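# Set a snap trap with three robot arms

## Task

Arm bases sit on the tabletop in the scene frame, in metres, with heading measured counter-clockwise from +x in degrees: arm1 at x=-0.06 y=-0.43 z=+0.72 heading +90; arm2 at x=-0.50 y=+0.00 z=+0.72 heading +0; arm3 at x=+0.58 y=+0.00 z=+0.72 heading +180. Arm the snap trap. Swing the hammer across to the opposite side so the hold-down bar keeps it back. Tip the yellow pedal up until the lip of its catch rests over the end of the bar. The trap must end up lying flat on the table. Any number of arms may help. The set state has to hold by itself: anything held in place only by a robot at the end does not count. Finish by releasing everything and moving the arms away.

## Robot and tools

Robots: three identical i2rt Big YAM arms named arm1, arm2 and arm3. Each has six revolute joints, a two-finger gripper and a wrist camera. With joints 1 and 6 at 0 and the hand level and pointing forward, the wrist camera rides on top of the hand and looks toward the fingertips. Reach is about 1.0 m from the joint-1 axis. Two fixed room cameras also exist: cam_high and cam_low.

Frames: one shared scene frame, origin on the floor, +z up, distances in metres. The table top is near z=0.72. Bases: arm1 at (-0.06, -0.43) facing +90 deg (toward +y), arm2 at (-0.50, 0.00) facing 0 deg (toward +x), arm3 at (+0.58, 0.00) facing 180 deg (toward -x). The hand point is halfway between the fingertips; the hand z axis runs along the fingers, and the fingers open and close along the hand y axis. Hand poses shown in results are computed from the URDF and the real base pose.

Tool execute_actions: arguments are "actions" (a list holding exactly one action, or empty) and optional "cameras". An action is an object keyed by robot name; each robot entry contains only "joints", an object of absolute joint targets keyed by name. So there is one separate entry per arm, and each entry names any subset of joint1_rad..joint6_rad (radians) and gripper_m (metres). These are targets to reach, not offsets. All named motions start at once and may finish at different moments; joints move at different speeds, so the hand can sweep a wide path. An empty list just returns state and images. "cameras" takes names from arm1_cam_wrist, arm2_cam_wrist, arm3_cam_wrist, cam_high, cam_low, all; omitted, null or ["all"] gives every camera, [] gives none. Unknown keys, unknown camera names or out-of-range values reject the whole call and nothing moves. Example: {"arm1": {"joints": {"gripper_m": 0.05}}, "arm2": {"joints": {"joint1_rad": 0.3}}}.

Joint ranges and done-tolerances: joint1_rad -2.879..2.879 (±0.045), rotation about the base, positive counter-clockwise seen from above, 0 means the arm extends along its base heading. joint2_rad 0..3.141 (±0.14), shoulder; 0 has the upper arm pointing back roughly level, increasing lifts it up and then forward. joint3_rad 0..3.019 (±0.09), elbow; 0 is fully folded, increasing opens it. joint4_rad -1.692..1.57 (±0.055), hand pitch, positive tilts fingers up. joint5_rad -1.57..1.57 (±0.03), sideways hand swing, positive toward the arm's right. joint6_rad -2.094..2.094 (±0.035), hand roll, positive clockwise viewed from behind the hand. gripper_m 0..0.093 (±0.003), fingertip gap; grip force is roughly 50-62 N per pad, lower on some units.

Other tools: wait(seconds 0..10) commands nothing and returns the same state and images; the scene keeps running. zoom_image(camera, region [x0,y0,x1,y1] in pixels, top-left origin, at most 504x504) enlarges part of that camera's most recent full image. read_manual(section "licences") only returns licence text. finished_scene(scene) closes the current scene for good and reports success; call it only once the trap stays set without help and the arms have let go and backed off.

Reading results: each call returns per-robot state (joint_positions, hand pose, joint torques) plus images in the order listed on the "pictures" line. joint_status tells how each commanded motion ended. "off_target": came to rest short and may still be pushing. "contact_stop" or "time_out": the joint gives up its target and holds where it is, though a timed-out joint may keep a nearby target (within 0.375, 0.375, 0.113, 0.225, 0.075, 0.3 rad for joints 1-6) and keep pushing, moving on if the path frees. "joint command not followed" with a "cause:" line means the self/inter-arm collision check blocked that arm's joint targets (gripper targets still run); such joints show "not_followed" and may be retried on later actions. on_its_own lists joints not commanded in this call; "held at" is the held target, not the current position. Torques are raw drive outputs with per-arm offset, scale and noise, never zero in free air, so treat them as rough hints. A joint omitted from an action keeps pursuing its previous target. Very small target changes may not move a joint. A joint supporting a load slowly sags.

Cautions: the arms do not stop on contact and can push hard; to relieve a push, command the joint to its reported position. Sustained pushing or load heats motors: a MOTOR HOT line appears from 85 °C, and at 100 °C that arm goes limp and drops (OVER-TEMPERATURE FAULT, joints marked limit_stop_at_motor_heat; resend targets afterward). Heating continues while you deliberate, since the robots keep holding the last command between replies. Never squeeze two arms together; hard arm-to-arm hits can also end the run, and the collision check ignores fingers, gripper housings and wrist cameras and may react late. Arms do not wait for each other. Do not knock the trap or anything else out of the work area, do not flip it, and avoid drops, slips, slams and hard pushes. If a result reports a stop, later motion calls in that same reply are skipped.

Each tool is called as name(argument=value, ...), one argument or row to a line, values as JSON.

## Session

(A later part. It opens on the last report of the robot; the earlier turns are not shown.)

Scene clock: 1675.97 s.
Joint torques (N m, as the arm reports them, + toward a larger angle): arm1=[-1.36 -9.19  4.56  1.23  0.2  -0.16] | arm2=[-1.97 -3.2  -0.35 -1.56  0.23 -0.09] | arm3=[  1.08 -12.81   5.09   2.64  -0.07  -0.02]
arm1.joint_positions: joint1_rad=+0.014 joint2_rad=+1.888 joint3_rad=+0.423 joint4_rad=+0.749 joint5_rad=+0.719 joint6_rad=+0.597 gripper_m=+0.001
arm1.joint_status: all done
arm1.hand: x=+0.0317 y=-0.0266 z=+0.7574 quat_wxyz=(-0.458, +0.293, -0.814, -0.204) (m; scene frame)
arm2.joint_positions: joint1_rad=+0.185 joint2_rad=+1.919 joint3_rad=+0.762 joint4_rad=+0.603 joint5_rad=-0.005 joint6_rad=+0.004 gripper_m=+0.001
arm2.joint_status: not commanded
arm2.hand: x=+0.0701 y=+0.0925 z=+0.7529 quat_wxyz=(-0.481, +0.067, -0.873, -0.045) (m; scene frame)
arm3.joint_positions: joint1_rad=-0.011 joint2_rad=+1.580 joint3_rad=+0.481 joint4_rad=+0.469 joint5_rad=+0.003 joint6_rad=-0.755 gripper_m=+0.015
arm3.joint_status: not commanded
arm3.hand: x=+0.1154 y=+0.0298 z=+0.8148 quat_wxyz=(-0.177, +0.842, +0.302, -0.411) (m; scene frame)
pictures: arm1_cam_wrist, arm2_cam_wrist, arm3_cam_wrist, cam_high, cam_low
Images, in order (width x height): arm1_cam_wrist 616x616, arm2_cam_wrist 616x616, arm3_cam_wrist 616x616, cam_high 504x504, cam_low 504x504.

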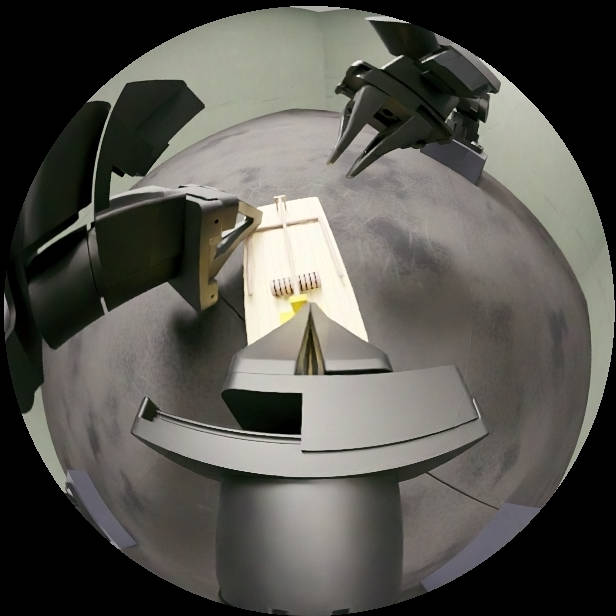

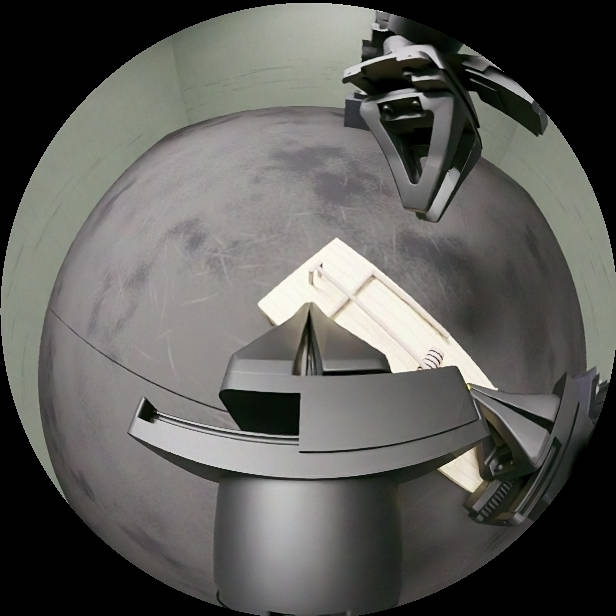

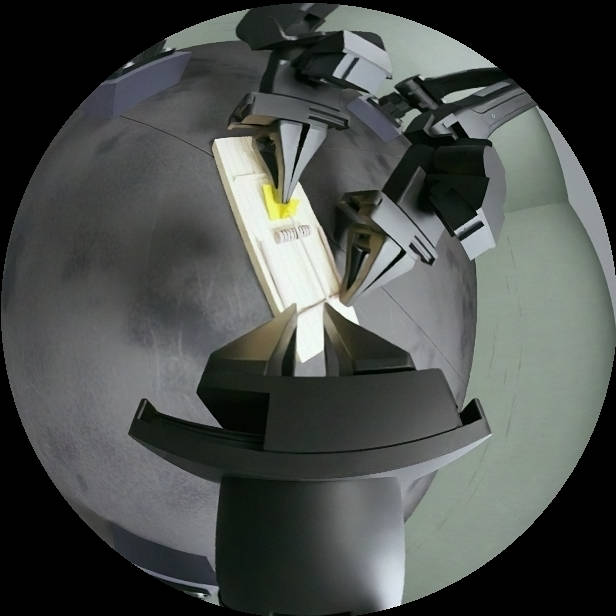

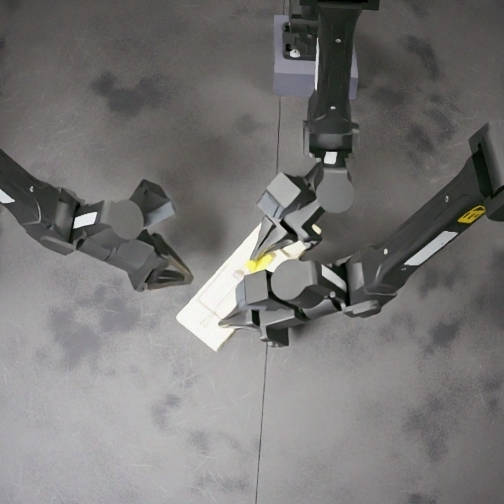

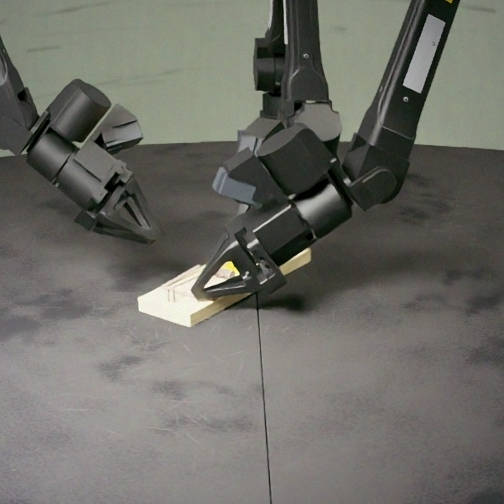

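zoom_image(
  camera="cam_high",
  region=[220, 225, 300, 305],
)

zoom_image(
  camera="arm3_cam_wrist",
  region=[255, 175, 315, 235],
)

Region (220, 225, 300, 305) of cam_high's 504x504 image, scaled by 6.300, with more detail than that image has.

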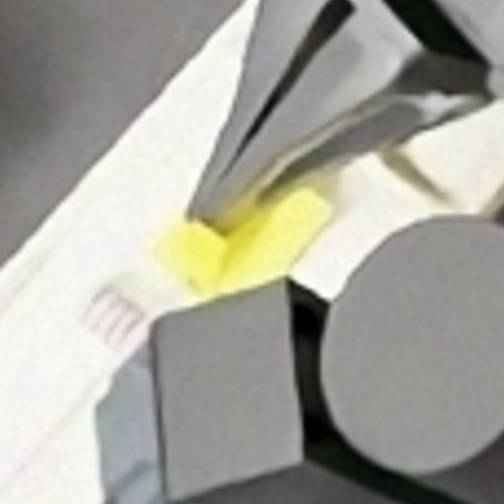

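Region (255, 175, 315, 235) of arm3_cam_wrist's 616x616 image, scaled by 8.400, with more detail than that image has.

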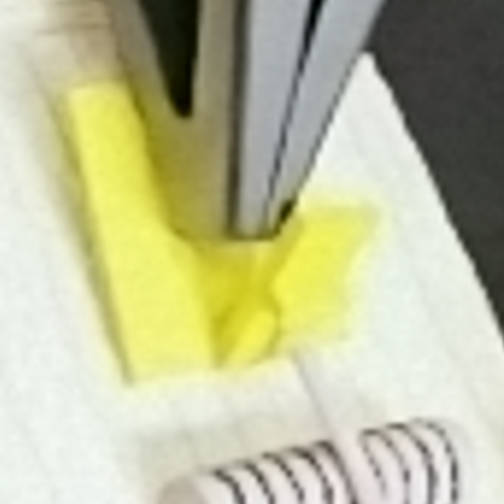

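execute_actions(
  actions=[
    {"arm1": {"joints": {"joint2_rad": 1.875, "joint3_rad": 0.466}}},
  ],
)

Scene clock: 1765.03 s.
Joint torques (N m, as the arm reports them, + toward a larger angle): arm1=[ -1.4  -10.96   5.83   1.34   0.22  -0.16] | arm2=[-1.92 -2.88 -0.31 -1.55  0.23 -0.1 ] | arm3=[  1.05 -12.82   5.08   2.65  -0.07  -0.02]
arm1.joint_positions: joint1_rad=+0.014 joint2_rad=+1.887 joint3_rad=+0.424 joint4_rad=+0.745 joint5_rad=+0.719 joint6_rad=+0.597 gripper_m=+0.001
arm1.joint_status: all done
arm1.hand: x=+0.0317 y=-0.0262 z=+0.7576 quat_wxyz=(-0.458, +0.293, -0.814, -0.203) (m; scene frame)
arm2.joint_positions: joint1_rad=+0.185 joint2_rad=+1.919 joint3_rad=+0.762 joint4_rad=+0.603 joint5_rad=-0.005 joint6_rad=+0.004 gripper_m=+0.001
arm2.joint_status: not commanded
arm2.hand: x=+0.0701 y=+0.0925 z=+0.7529 quat_wxyz=(-0.481, +0.067, -0.873, -0.045) (m; scene frame)
arm3.joint_positions: joint1_rad=-0.011 joint2_rad=+1.580 joint3_rad=+0.481 joint4_rad=+0.469 joint5_rad=+0.003 joint6_rad=-0.755 gripper_m=+0.015
arm3.joint_status: not commanded
arm3.hand: x=+0.1154 y=+0.0298 z=+0.8148 quat_wxyz=(-0.177, +0.842, +0.302, -0.411) (m; scene frame)
pictures: arm1_cam_wrist, arm2_cam_wrist, arm3_cam_wrist, cam_high, cam_low
Images, in order (width x height): arm1_cam_wrist 616x616, arm2_cam_wrist 616x616, arm3_cam_wrist 616x616, cam_high 504x504, cam_low 504x504.

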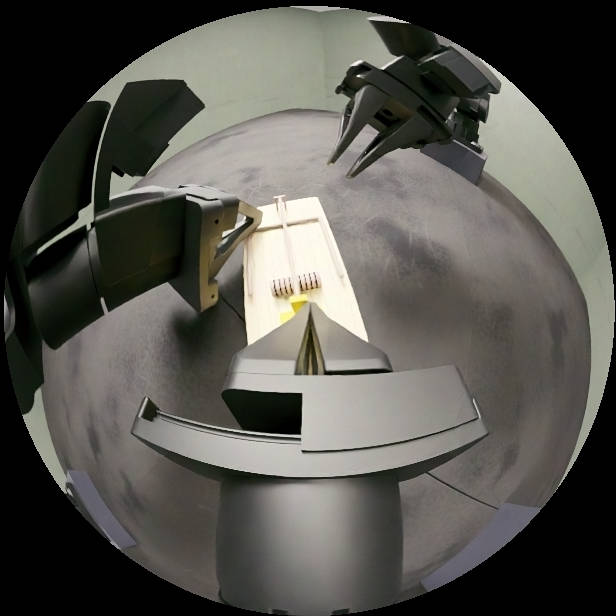

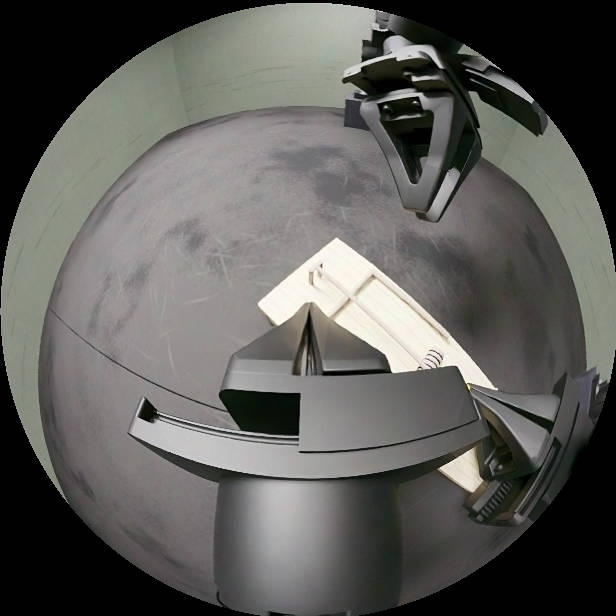

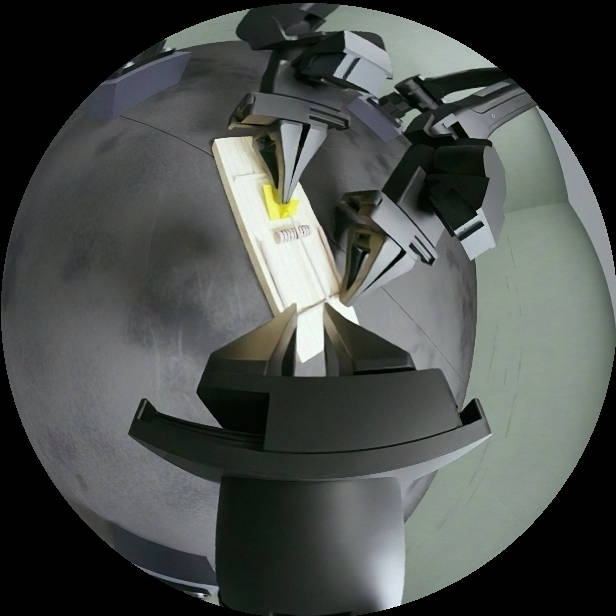

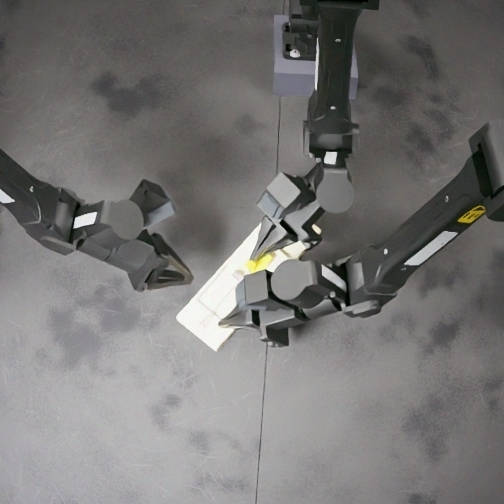

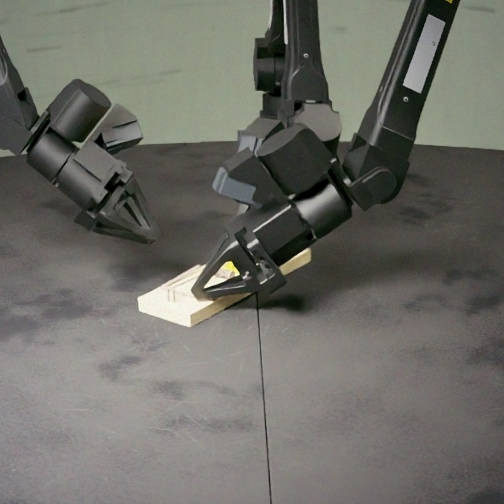

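zoom_image(
  camera="cam_low",
  region=[190, 235, 280, 305],
)

zoom_image(
  camera="arm2_cam_wrist",
  region=[400, 320, 520, 440],
)

Region (190, 235, 280, 305) of cam_low's 504x504 image, scaled by 5.600, with more detail than that image has.

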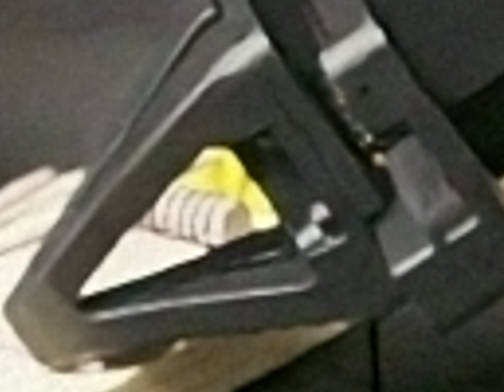

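Region (400, 320, 520, 440) of arm2_cam_wrist's 616x616 image, scaled by 4.200, with more detail than that image has.

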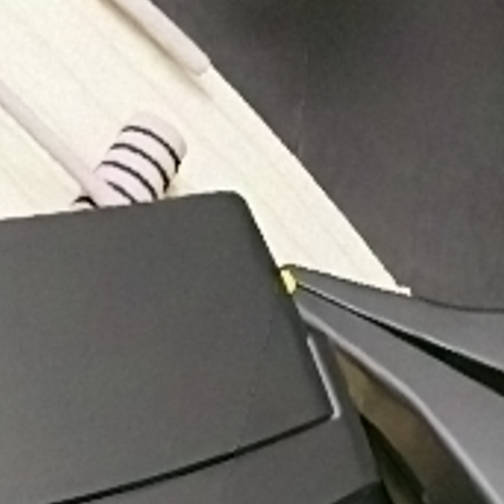

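execute_actions(
  actions=[
    {"arm1": {"joints": {"joint2_rad": 1.869, "joint3_rad": 0.432}}},
  ],
  cameras=["arm1_cam_wrist", "arm3_cam_wrist"],
)

Scene clock: 1815.10 s.
Joint torques (N m, as the arm reports them, + toward a larger angle): arm1=[ -0.86 -11.43   3.27   1.56   0.19  -0.17] | arm2=[-1.99 -3.11 -0.28 -1.59  0.24 -0.09] | arm3=[  1.05 -12.84   5.09   2.65  -0.07  -0.02]
arm1.joint_positions: joint1_rad=+0.014 joint2_rad=+1.886 joint3_rad=+0.424 joint4_rad=+0.743 joint5_rad=+0.719 joint6_rad=+0.597 gripper_m=+0.001
arm1.joint_status: all done
arm1.hand: x=+0.0317 y=-0.0262 z=+0.7578 quat_wxyz=(-0.458, +0.293, -0.814, -0.203) (m; scene frame)
arm2.joint_positions: joint1_rad=+0.185 joint2_rad=+1.919 joint3_rad=+0.762 joint4_rad=+0.603 joint5_rad=-0.005 joint6_rad=+0.004 gripper_m=+0.001
arm2.joint_status: not commanded
arm2.hand: x=+0.0701 y=+0.0925 z=+0.7529 quat_wxyz=(-0.481, +0.067, -0.873, -0.045) (m; scene frame)
arm3.joint_positions: joint1_rad=-0.011 joint2_rad=+1.580 joint3_rad=+0.481 joint4_rad=+0.469 joint5_rad=+0.003 joint6_rad=-0.755 gripper_m=+0.015
arm3.joint_status: not commanded
arm3.hand: x=+0.1154 y=+0.0298 z=+0.8148 quat_wxyz=(-0.177, +0.842, +0.302, -0.411) (m; scene frame)
pictures: arm1_cam_wrist, arm3_cam_wrist
Images, in order (width x height): arm1_cam_wrist 616x616, arm3_cam_wrist 616x616.

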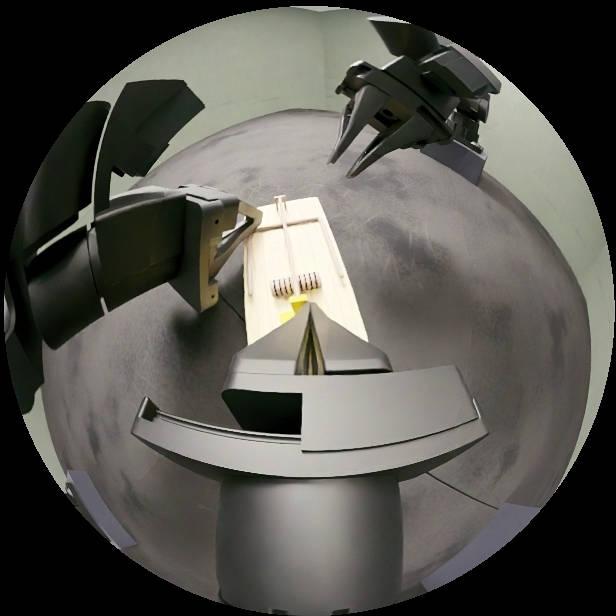

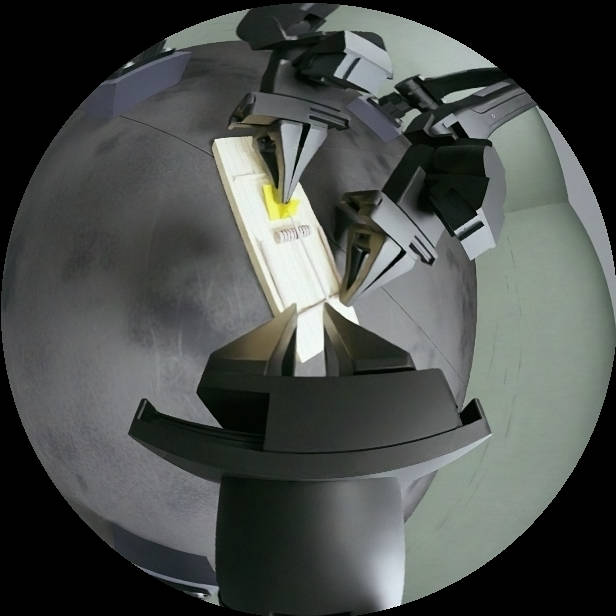

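execute_actions(
  actions=[
    {"arm1": {"joints": {"joint1_rad": -0.013, "joint2_rad": 1.884, "joint3_rad": 0.445, "joint4_rad": 0.818, "joint5_rad": 0.676}}},
  ],
  cameras=["arm1_cam_wrist", "arm3_cam_wrist", "cam_high"],
)

Scene clock: 1871.13 s.
Joint torques (N m, as the arm reports them, + toward a larger angle): arm1=[-1.84 -9.76  4.86  3.93  0.04 -0.15] | arm2=[-2.06 -3.05 -0.33 -1.46  0.23 -0.1 ] | arm3=[  1.02 -12.82   5.09   2.65  -0.07  -0.02]
arm1.joint_positions: joint1_rad=+0.003 joint2_rad=+1.886 joint3_rad=+0.415 joint4_rad=+0.776 joint5_rad=+0.682 joint6_rad=+0.595 gripper_m=+0.001
arm1.joint_status: all done
arm1.hand: x=+0.0311 y=-0.0244 z=+0.7586 quat_wxyz=(-0.449, +0.293, -0.815, -0.219) (m; scene frame)
arm2.joint_positions: joint1_rad=+0.185 joint2_rad=+1.919 joint3_rad=+0.762 joint4_rad=+0.603 joint5_rad=-0.005 joint6_rad=+0.004 gripper_m=+0.001
arm2.joint_status: not commanded
arm2.hand: x=+0.0701 y=+0.0925 z=+0.7529 quat_wxyz=(-0.481, +0.067, -0.873, -0.045) (m; scene frame)
arm3.joint_positions: joint1_rad=-0.011 joint2_rad=+1.580 joint3_rad=+0.481 joint4_rad=+0.469 joint5_rad=+0.003 joint6_rad=-0.755 gripper_m=+0.015
arm3.joint_status: not commanded
arm3.hand: x=+0.1154 y=+0.0298 z=+0.8148 quat_wxyz=(-0.177, +0.842, +0.302, -0.411) (m; scene frame)
pictures: arm1_cam_wrist, arm3_cam_wrist, cam_high
Images, in order (width x height): arm1_cam_wrist 616x616, arm3_cam_wrist 616x616, cam_high 504x504.

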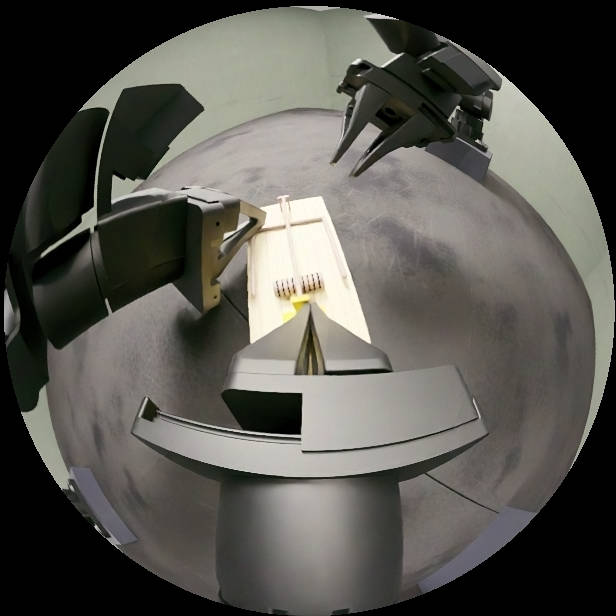

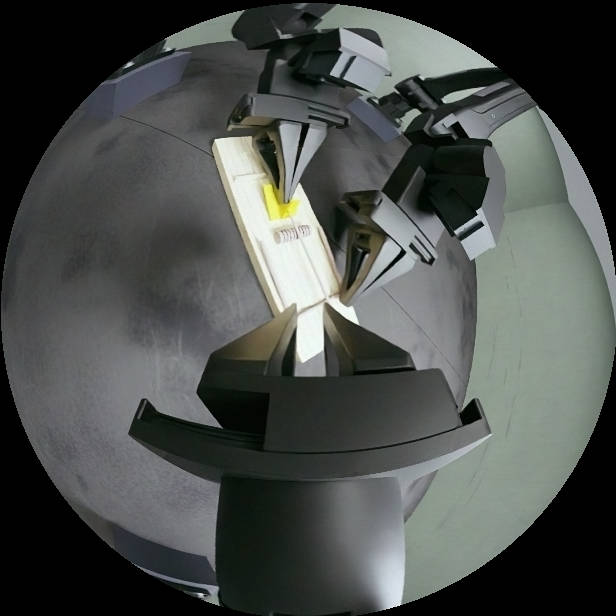

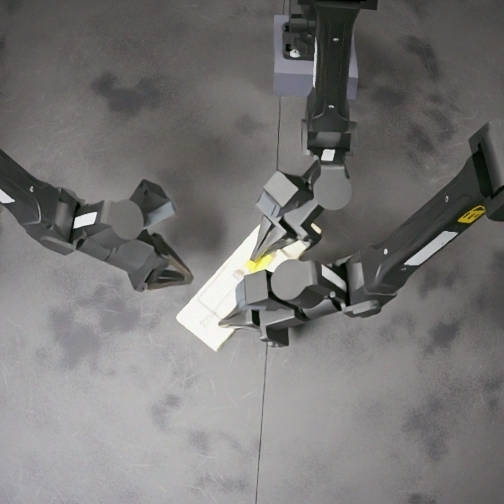

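zoom_image(
  camera="arm3_cam_wrist",
  region=[245, 165, 325, 245],
)

zoom_image(
  camera="arm1_cam_wrist",
  region=[265, 260, 345, 340],
)

zoom_image(
  camera="cam_high",
  region=[225, 235, 285, 295],
)

Region (245, 165, 325, 245) of arm3_cam_wrist's 616x616 image, scaled by 6.300, with more detail than that image has.

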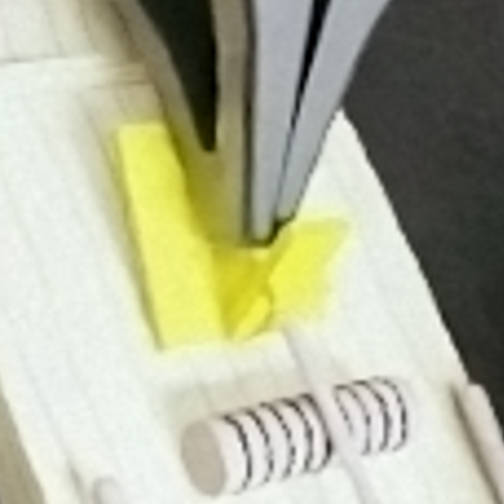

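Region (265, 260, 345, 340) of arm1_cam_wrist's 616x616 image, scaled by 6.300, with more detail than that image has.

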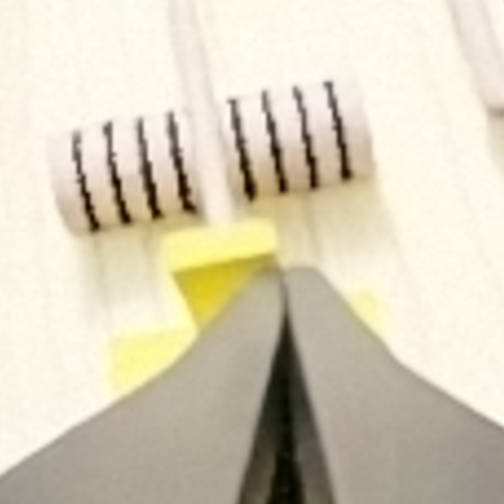

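Region (225, 235, 285, 295) of cam_high's 504x504 image, scaled by 8.400, with more detail than that image has.

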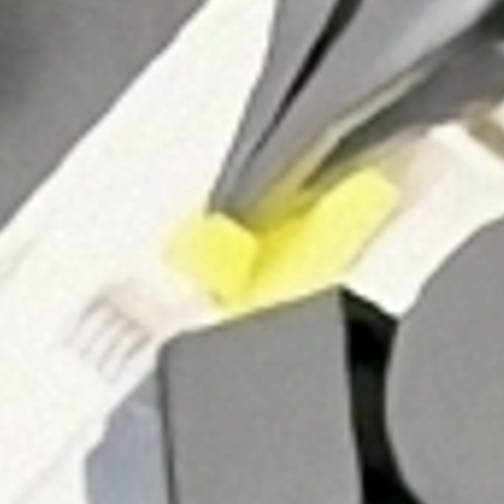

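execute_actions(
  actions=[],
)

zoom_image(
  camera="cam_low",
  region=[130, 245, 250, 335],
)

zoom_image(
  camera="arm3_cam_wrist",
  region=[250, 200, 380, 330],
)

Scene clock: 1892.67 s.
Joint torques (N m, as the arm reports them, + toward a larger angle): arm1=[-1.95 -9.67  5.01  3.91  0.06 -0.11] | arm2=[-1.87 -3.02 -0.24 -1.61  0.23 -0.1 ] | arm3=[  1.06 -12.85   5.09   2.64  -0.07  -0.02]
arm1.joint_positions: joint1_rad=+0.003 joint2_rad=+1.886 joint3_rad=+0.415 joint4_rad=+0.776 joint5_rad=+0.682 joint6_rad=+0.595 gripper_m=+0.001
arm1.joint_status: all done
arm1.hand: x=+0.0311 y=-0.0244 z=+0.7586 quat_wxyz=(-0.449, +0.293, -0.815, -0.219) (m; scene frame)
arm2.joint_positions: joint1_rad=+0.185 joint2_rad=+1.919 joint3_rad=+0.762 joint4_rad=+0.603 joint5_rad=-0.005 joint6_rad=+0.004 gripper_m=+0.001
arm2.joint_status: not commanded
arm2.hand: x=+0.0701 y=+0.0925 z=+0.7529 quat_wxyz=(-0.481, +0.067, -0.873, -0.045) (m; scene frame)
arm3.joint_positions: joint1_rad=-0.011 joint2_rad=+1.580 joint3_rad=+0.481 joint4_rad=+0.469 joint5_rad=+0.003 joint6_rad=-0.755 gripper_m=+0.015
arm3.joint_status: not commanded
arm3.hand: x=+0.1154 y=+0.0298 z=+0.8148 quat_wxyz=(-0.177, +0.842, +0.302, -0.411) (m; scene frame)
pictures: arm1_cam_wrist, arm2_cam_wrist, arm3_cam_wrist, cam_high, cam_low
Images, in order (width x height): arm1_cam_wrist 616x616, arm2_cam_wrist 616x616, arm3_cam_wrist 616x616, cam_high 504x504, cam_low 504x504.

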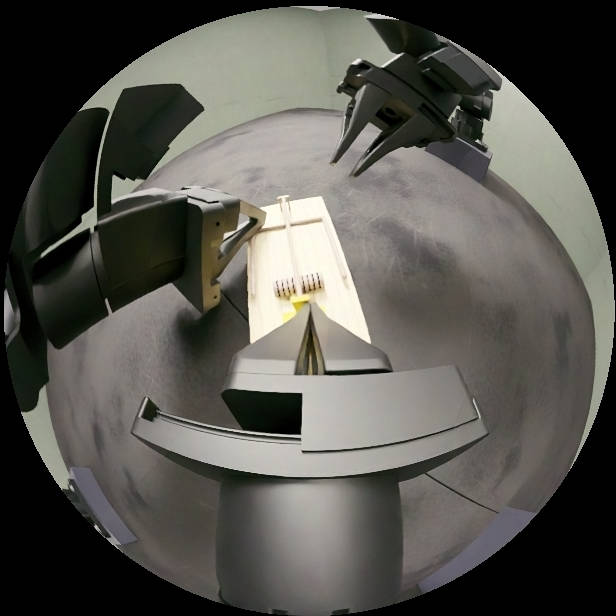

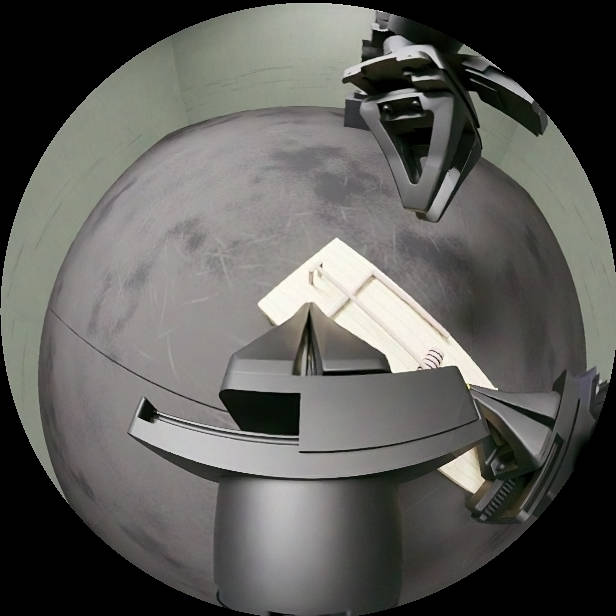

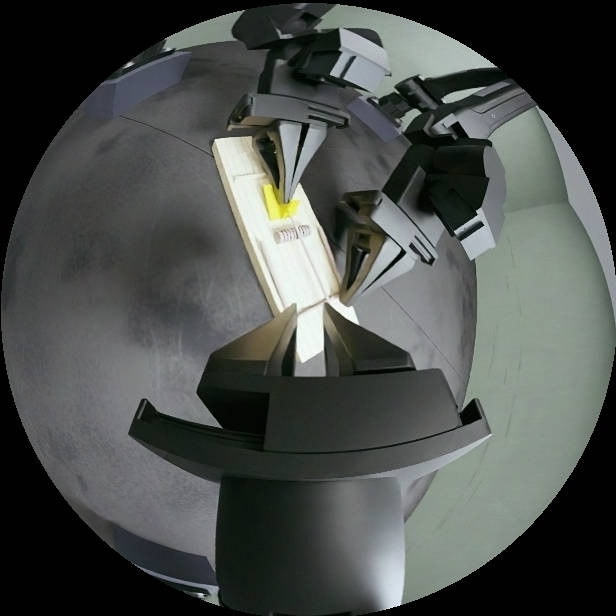

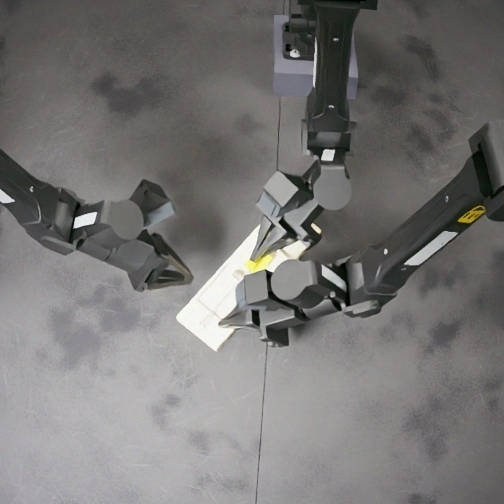

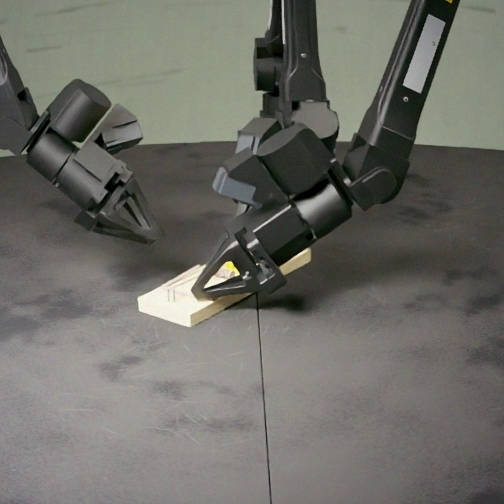

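Region (130, 245, 250, 335) of cam_low's 504x504 image, scaled by 4.200, with more detail than that image has; it fills the top 378 rows of this view, and the rest is white.

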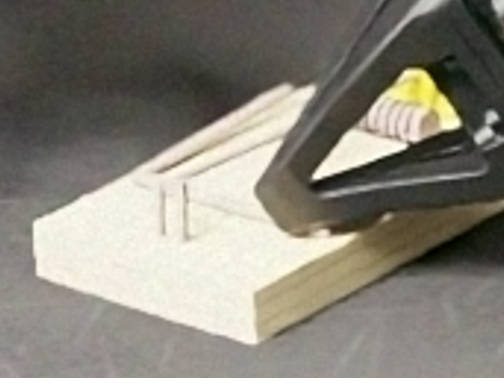

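Region (250, 200, 380, 330) of arm3_cam_wrist's 616x616 image, scaled by 3.877, with more detail than that image has.

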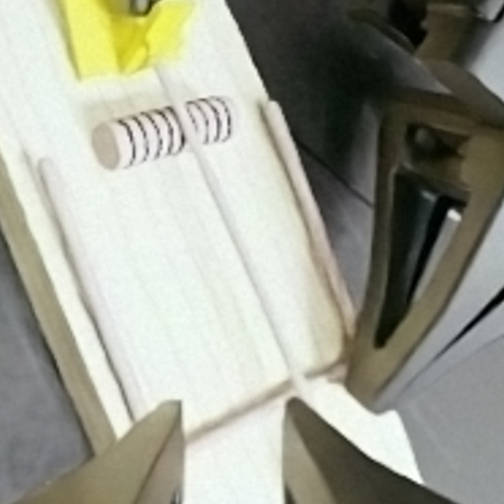

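execute_actions(
  actions=[
    {"arm1": {"joints": {"joint1_rad": 0.0, "joint3_rad": 0.435, "joint4_rad": 0.79}}, "arm2": {"joints": {"joint2_rad": 1.955, "joint3_rad": 0.738}}},
  ],
)

Scene clock: 1994.53 s.
Joint torques (N m, as the arm reports them, + toward a larger angle): arm1=[-1.19 -9.85  4.31  2.57  0.06 -0.12] | arm2=[-2.11 -4.91  3.04 -1.33  0.23 -0.1 ] | arm3=[  1.09 -12.86   5.09   2.65  -0.07  -0.02]
arm1.joint_positions: joint1_rad=+0.003 joint2_rad=+1.886 joint3_rad=+0.415 joint4_rad=+0.776 joint5_rad=+0.682 joint6_rad=+0.595 gripper_m=+0.001
arm1.joint_status: all done
arm1.hand: x=+0.0311 y=-0.0248 z=+0.7584 quat_wxyz=(-0.449, +0.294, -0.815, -0.219) (m; scene frame)
arm2.joint_positions: joint1_rad=+0.185 joint2_rad=+1.877 joint3_rad=+0.771 joint4_rad=+0.599 joint5_rad=-0.005 joint6_rad=+0.004 gripper_m=+0.001
arm2.joint_status: all done
arm2.hand: x=+0.0793 y=+0.0937 z=+0.7785 quat_wxyz=(-0.501, +0.067, -0.862, -0.047) (m; scene frame)
arm3.joint_positions: joint1_rad=-0.011 joint2_rad=+1.580 joint3_rad=+0.481 joint4_rad=+0.469 joint5_rad=+0.003 joint6_rad=-0.755 gripper_m=+0.015
arm3.joint_status: not commanded
arm3.hand: x=+0.1154 y=+0.0298 z=+0.8148 quat_wxyz=(-0.177, +0.842, +0.302, -0.411) (m; scene frame)
pictures: arm1_cam_wrist, arm2_cam_wrist, arm3_cam_wrist, cam_high, cam_low
Images, in order (width x height): arm1_cam_wrist 616x616, arm2_cam_wrist 616x616, arm3_cam_wrist 616x616, cam_high 504x504, cam_low 504x504.

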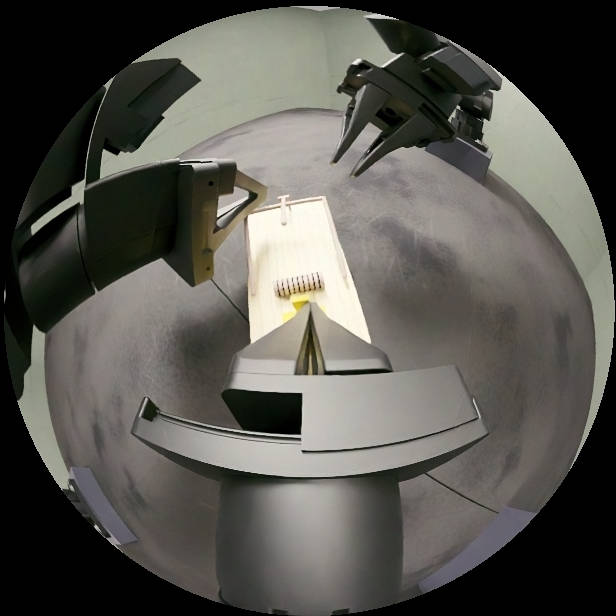

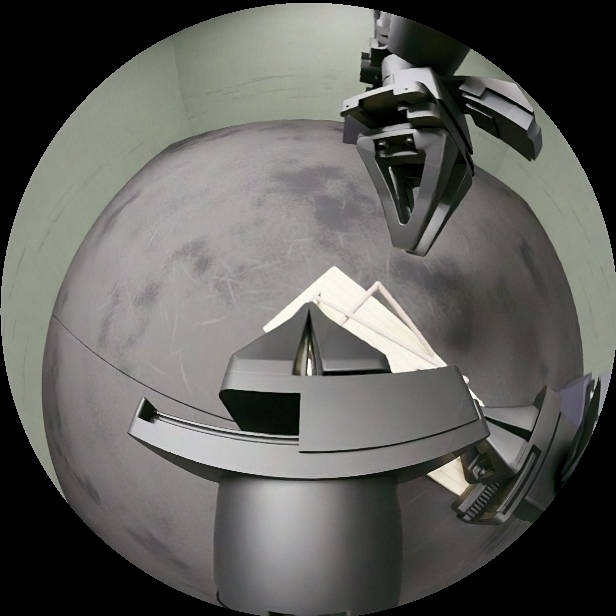

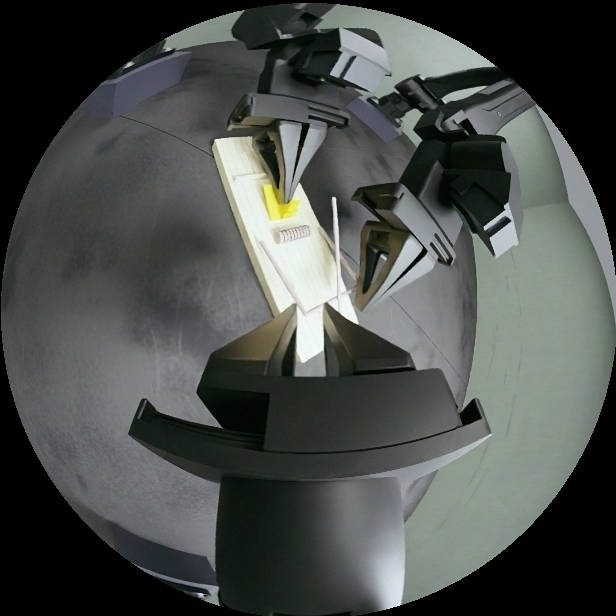

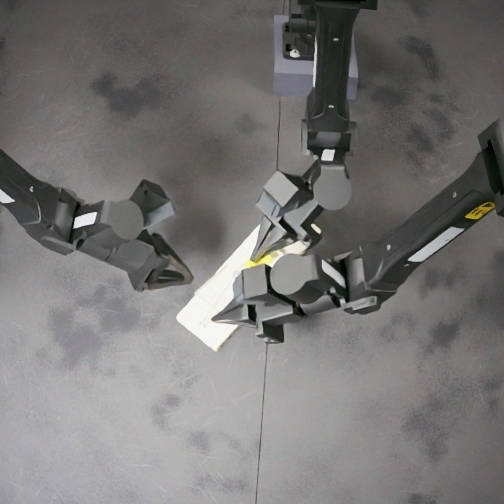

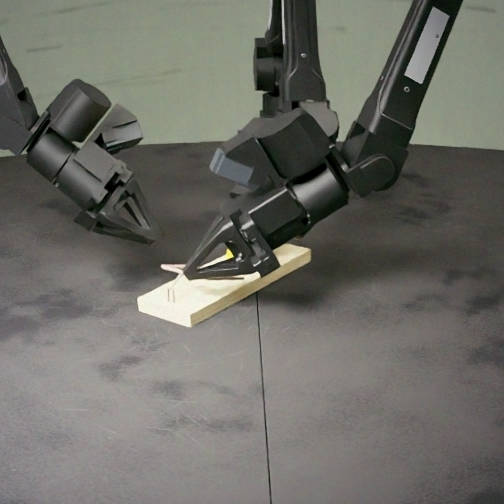

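zoom_image(
  camera="arm3_cam_wrist",
  region=[245, 165, 325, 245],
)

zoom_image(
  camera="arm1_cam_wrist",
  region=[230, 170, 370, 340],
)

zoom_image(
  camera="cam_low",
  region=[130, 225, 290, 335],
)

Region (245, 165, 325, 245) of arm3_cam_wrist's 616x616 image, scaled by 6.300, with more detail than that image has.

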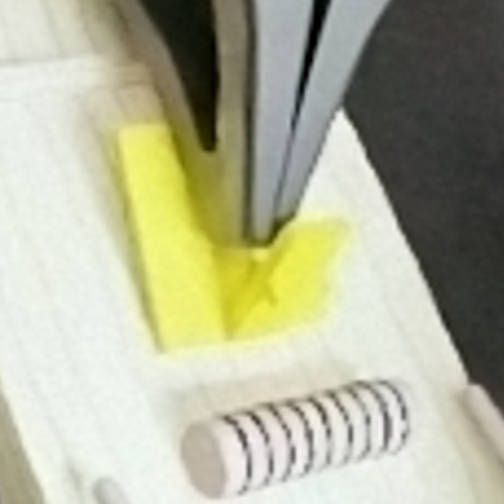

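Region (230, 170, 370, 340) of arm1_cam_wrist's 616x616 image, scaled by 2.965, with more detail than that image has; it fills the left 415 columns of this view, and the rest is white.

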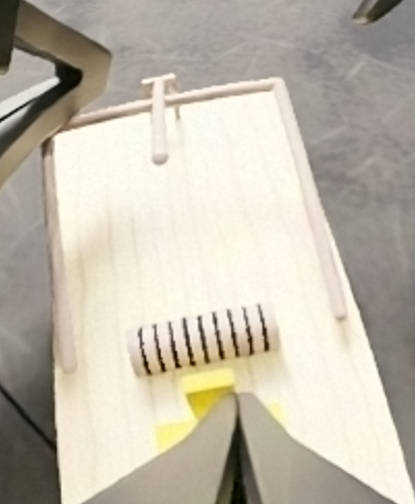

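Region (130, 225, 290, 335) of cam_low's 504x504 image, scaled by 3.150, with more detail than that image has; it fills the top 346 rows of this view, and the rest is white.

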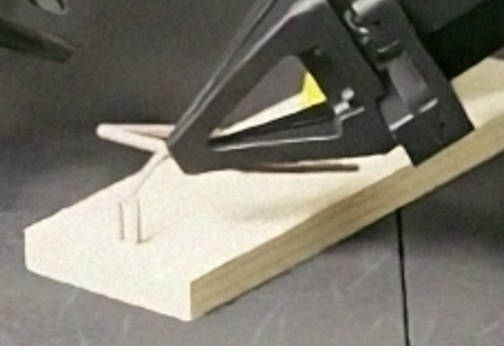

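execute_actions(
  actions=[
    {"arm1": {"joints": {"joint2_rad": 1.851, "joint3_rad": 0.422}}, "arm2": {"joints": {"joint2_rad": 2.03, "joint3_rad": 0.691}}},
  ],
)

Scene clock: 2054.80 s.
Joint torques (N m, as the arm reports them, + toward a larger angle): arm1=[ -0.75 -10.48   3.49   2.62   0.17  -0.15] | arm2=[-2.25 -2.98 -0.8  -1.89  0.38 -0.1 ] | arm3=[  1.04 -12.81   5.08   2.65  -0.07  -0.02]
arm1.joint_positions: joint1_rad=+0.003 joint2_rad=+1.857 joint3_rad=+0.413 joint4_rad=+0.776 joint5_rad=+0.680 joint6_rad=+0.595 gripper_m=+0.001
arm1.joint_status: all done
arm1.hand: x=+0.0307 y=-0.0203 z=+0.7691 quat_wxyz=(-0.452, +0.288, -0.812, -0.231) (m; scene frame)
arm2.joint_positions: joint1_rad=+0.185 joint2_rad=+1.929 joint3_rad=+0.769 joint4_rad=+0.609 joint5_rad=-0.009 joint6_rad=+0.004 gripper_m=+0.001
arm2.joint_status: all done
arm2.hand: x=+0.0726 y=+0.0937 z=+0.7513 quat_wxyz=(-0.482, +0.068, -0.872, -0.047) (m; scene frame)
arm3.joint_positions: joint1_rad=-0.011 joint2_rad=+1.580 joint3_rad=+0.481 joint4_rad=+0.469 joint5_rad=+0.003 joint6_rad=-0.755 gripper_m=+0.015
arm3.joint_status: not commanded
arm3.hand: x=+0.1154 y=+0.0298 z=+0.8148 quat_wxyz=(-0.177, +0.842, +0.302, -0.411) (m; scene frame)
pictures: arm1_cam_wrist, arm2_cam_wrist, arm3_cam_wrist, cam_high, cam_low
Images, in order (width x height): arm1_cam_wrist 616x616, arm2_cam_wrist 616x616, arm3_cam_wrist 616x616, cam_high 504x504, cam_low 504x504.

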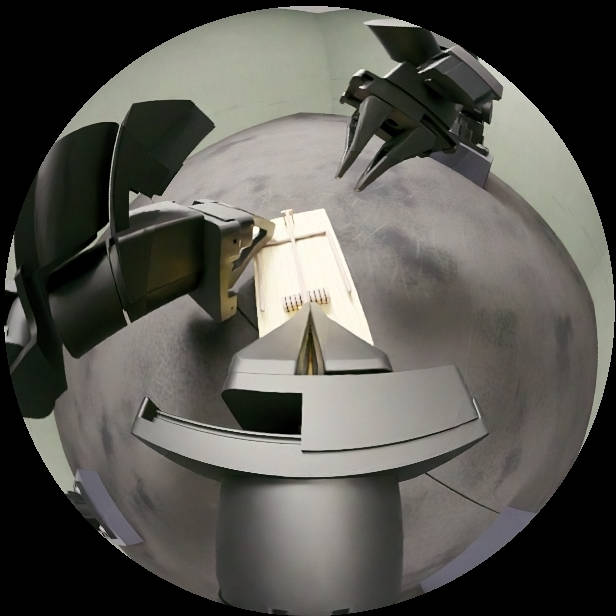

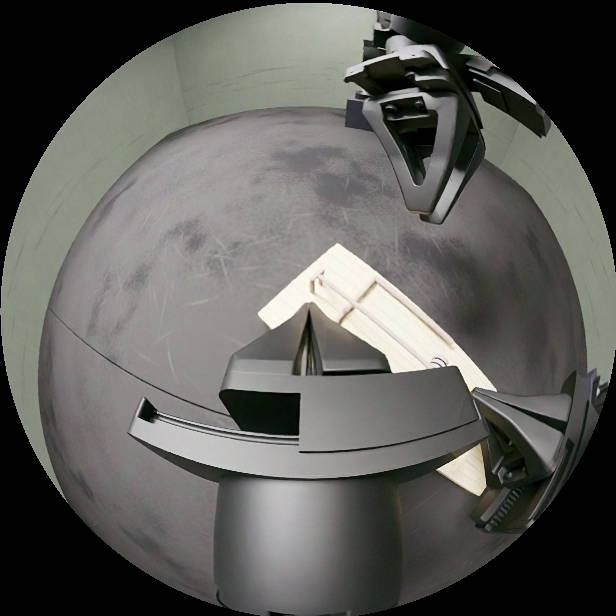

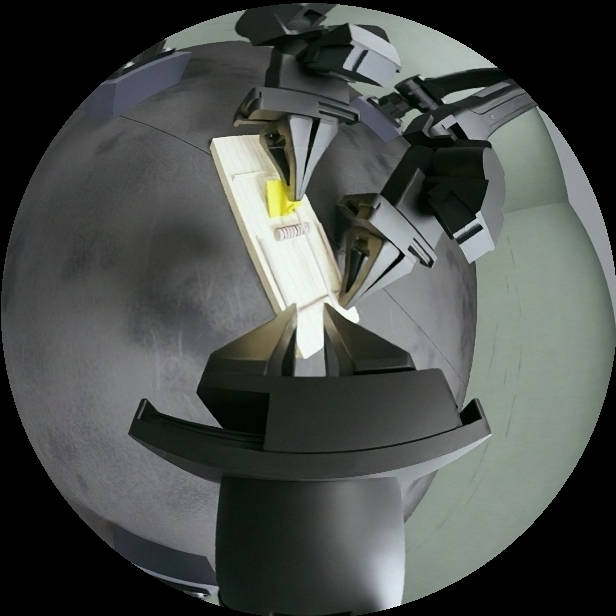

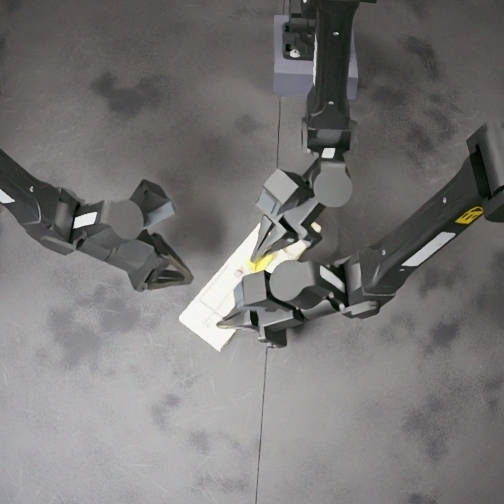

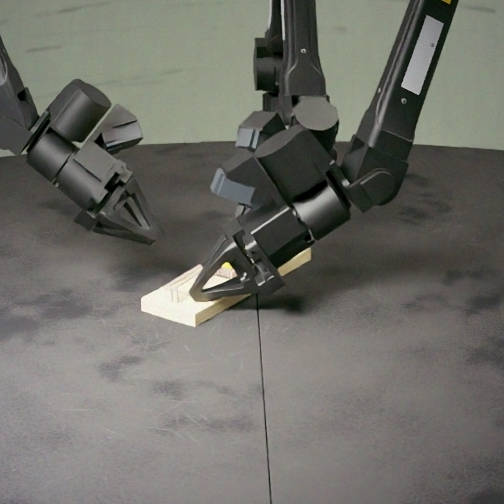

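zoom_image(
  camera="arm3_cam_wrist",
  region=[245, 165, 325, 245],
)

zoom_image(
  camera="arm1_cam_wrist",
  region=[250, 200, 370, 340],
)

zoom_image(
  camera="cam_high",
  region=[225, 235, 285, 295],
)

Region (245, 165, 325, 245) of arm3_cam_wrist's 616x616 image, scaled by 6.300, with more detail than that image has.

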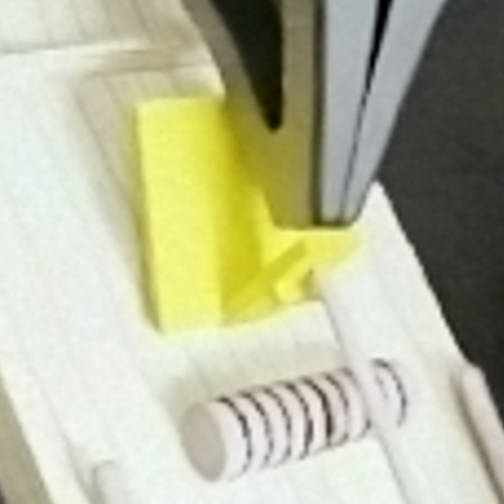

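Region (250, 200, 370, 340) of arm1_cam_wrist's 616x616 image, scaled by 3.600, with more detail than that image has; it fills the left 432 columns of this view, and the rest is white.

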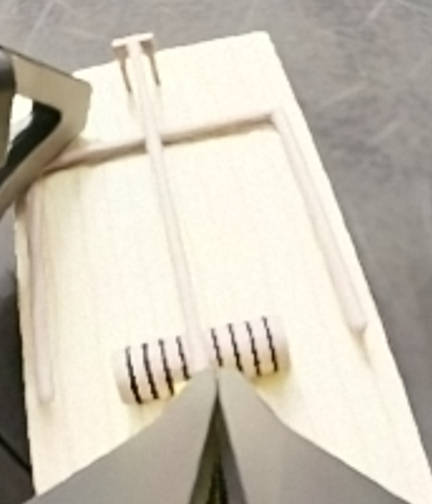

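Region (225, 235, 285, 295) of cam_high's 504x504 image, scaled by 8.400, with more detail than that image has.

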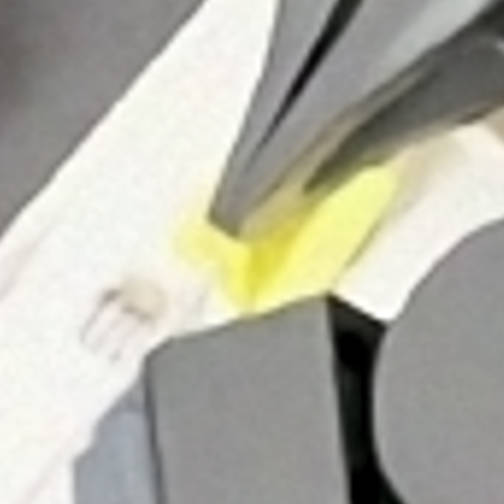

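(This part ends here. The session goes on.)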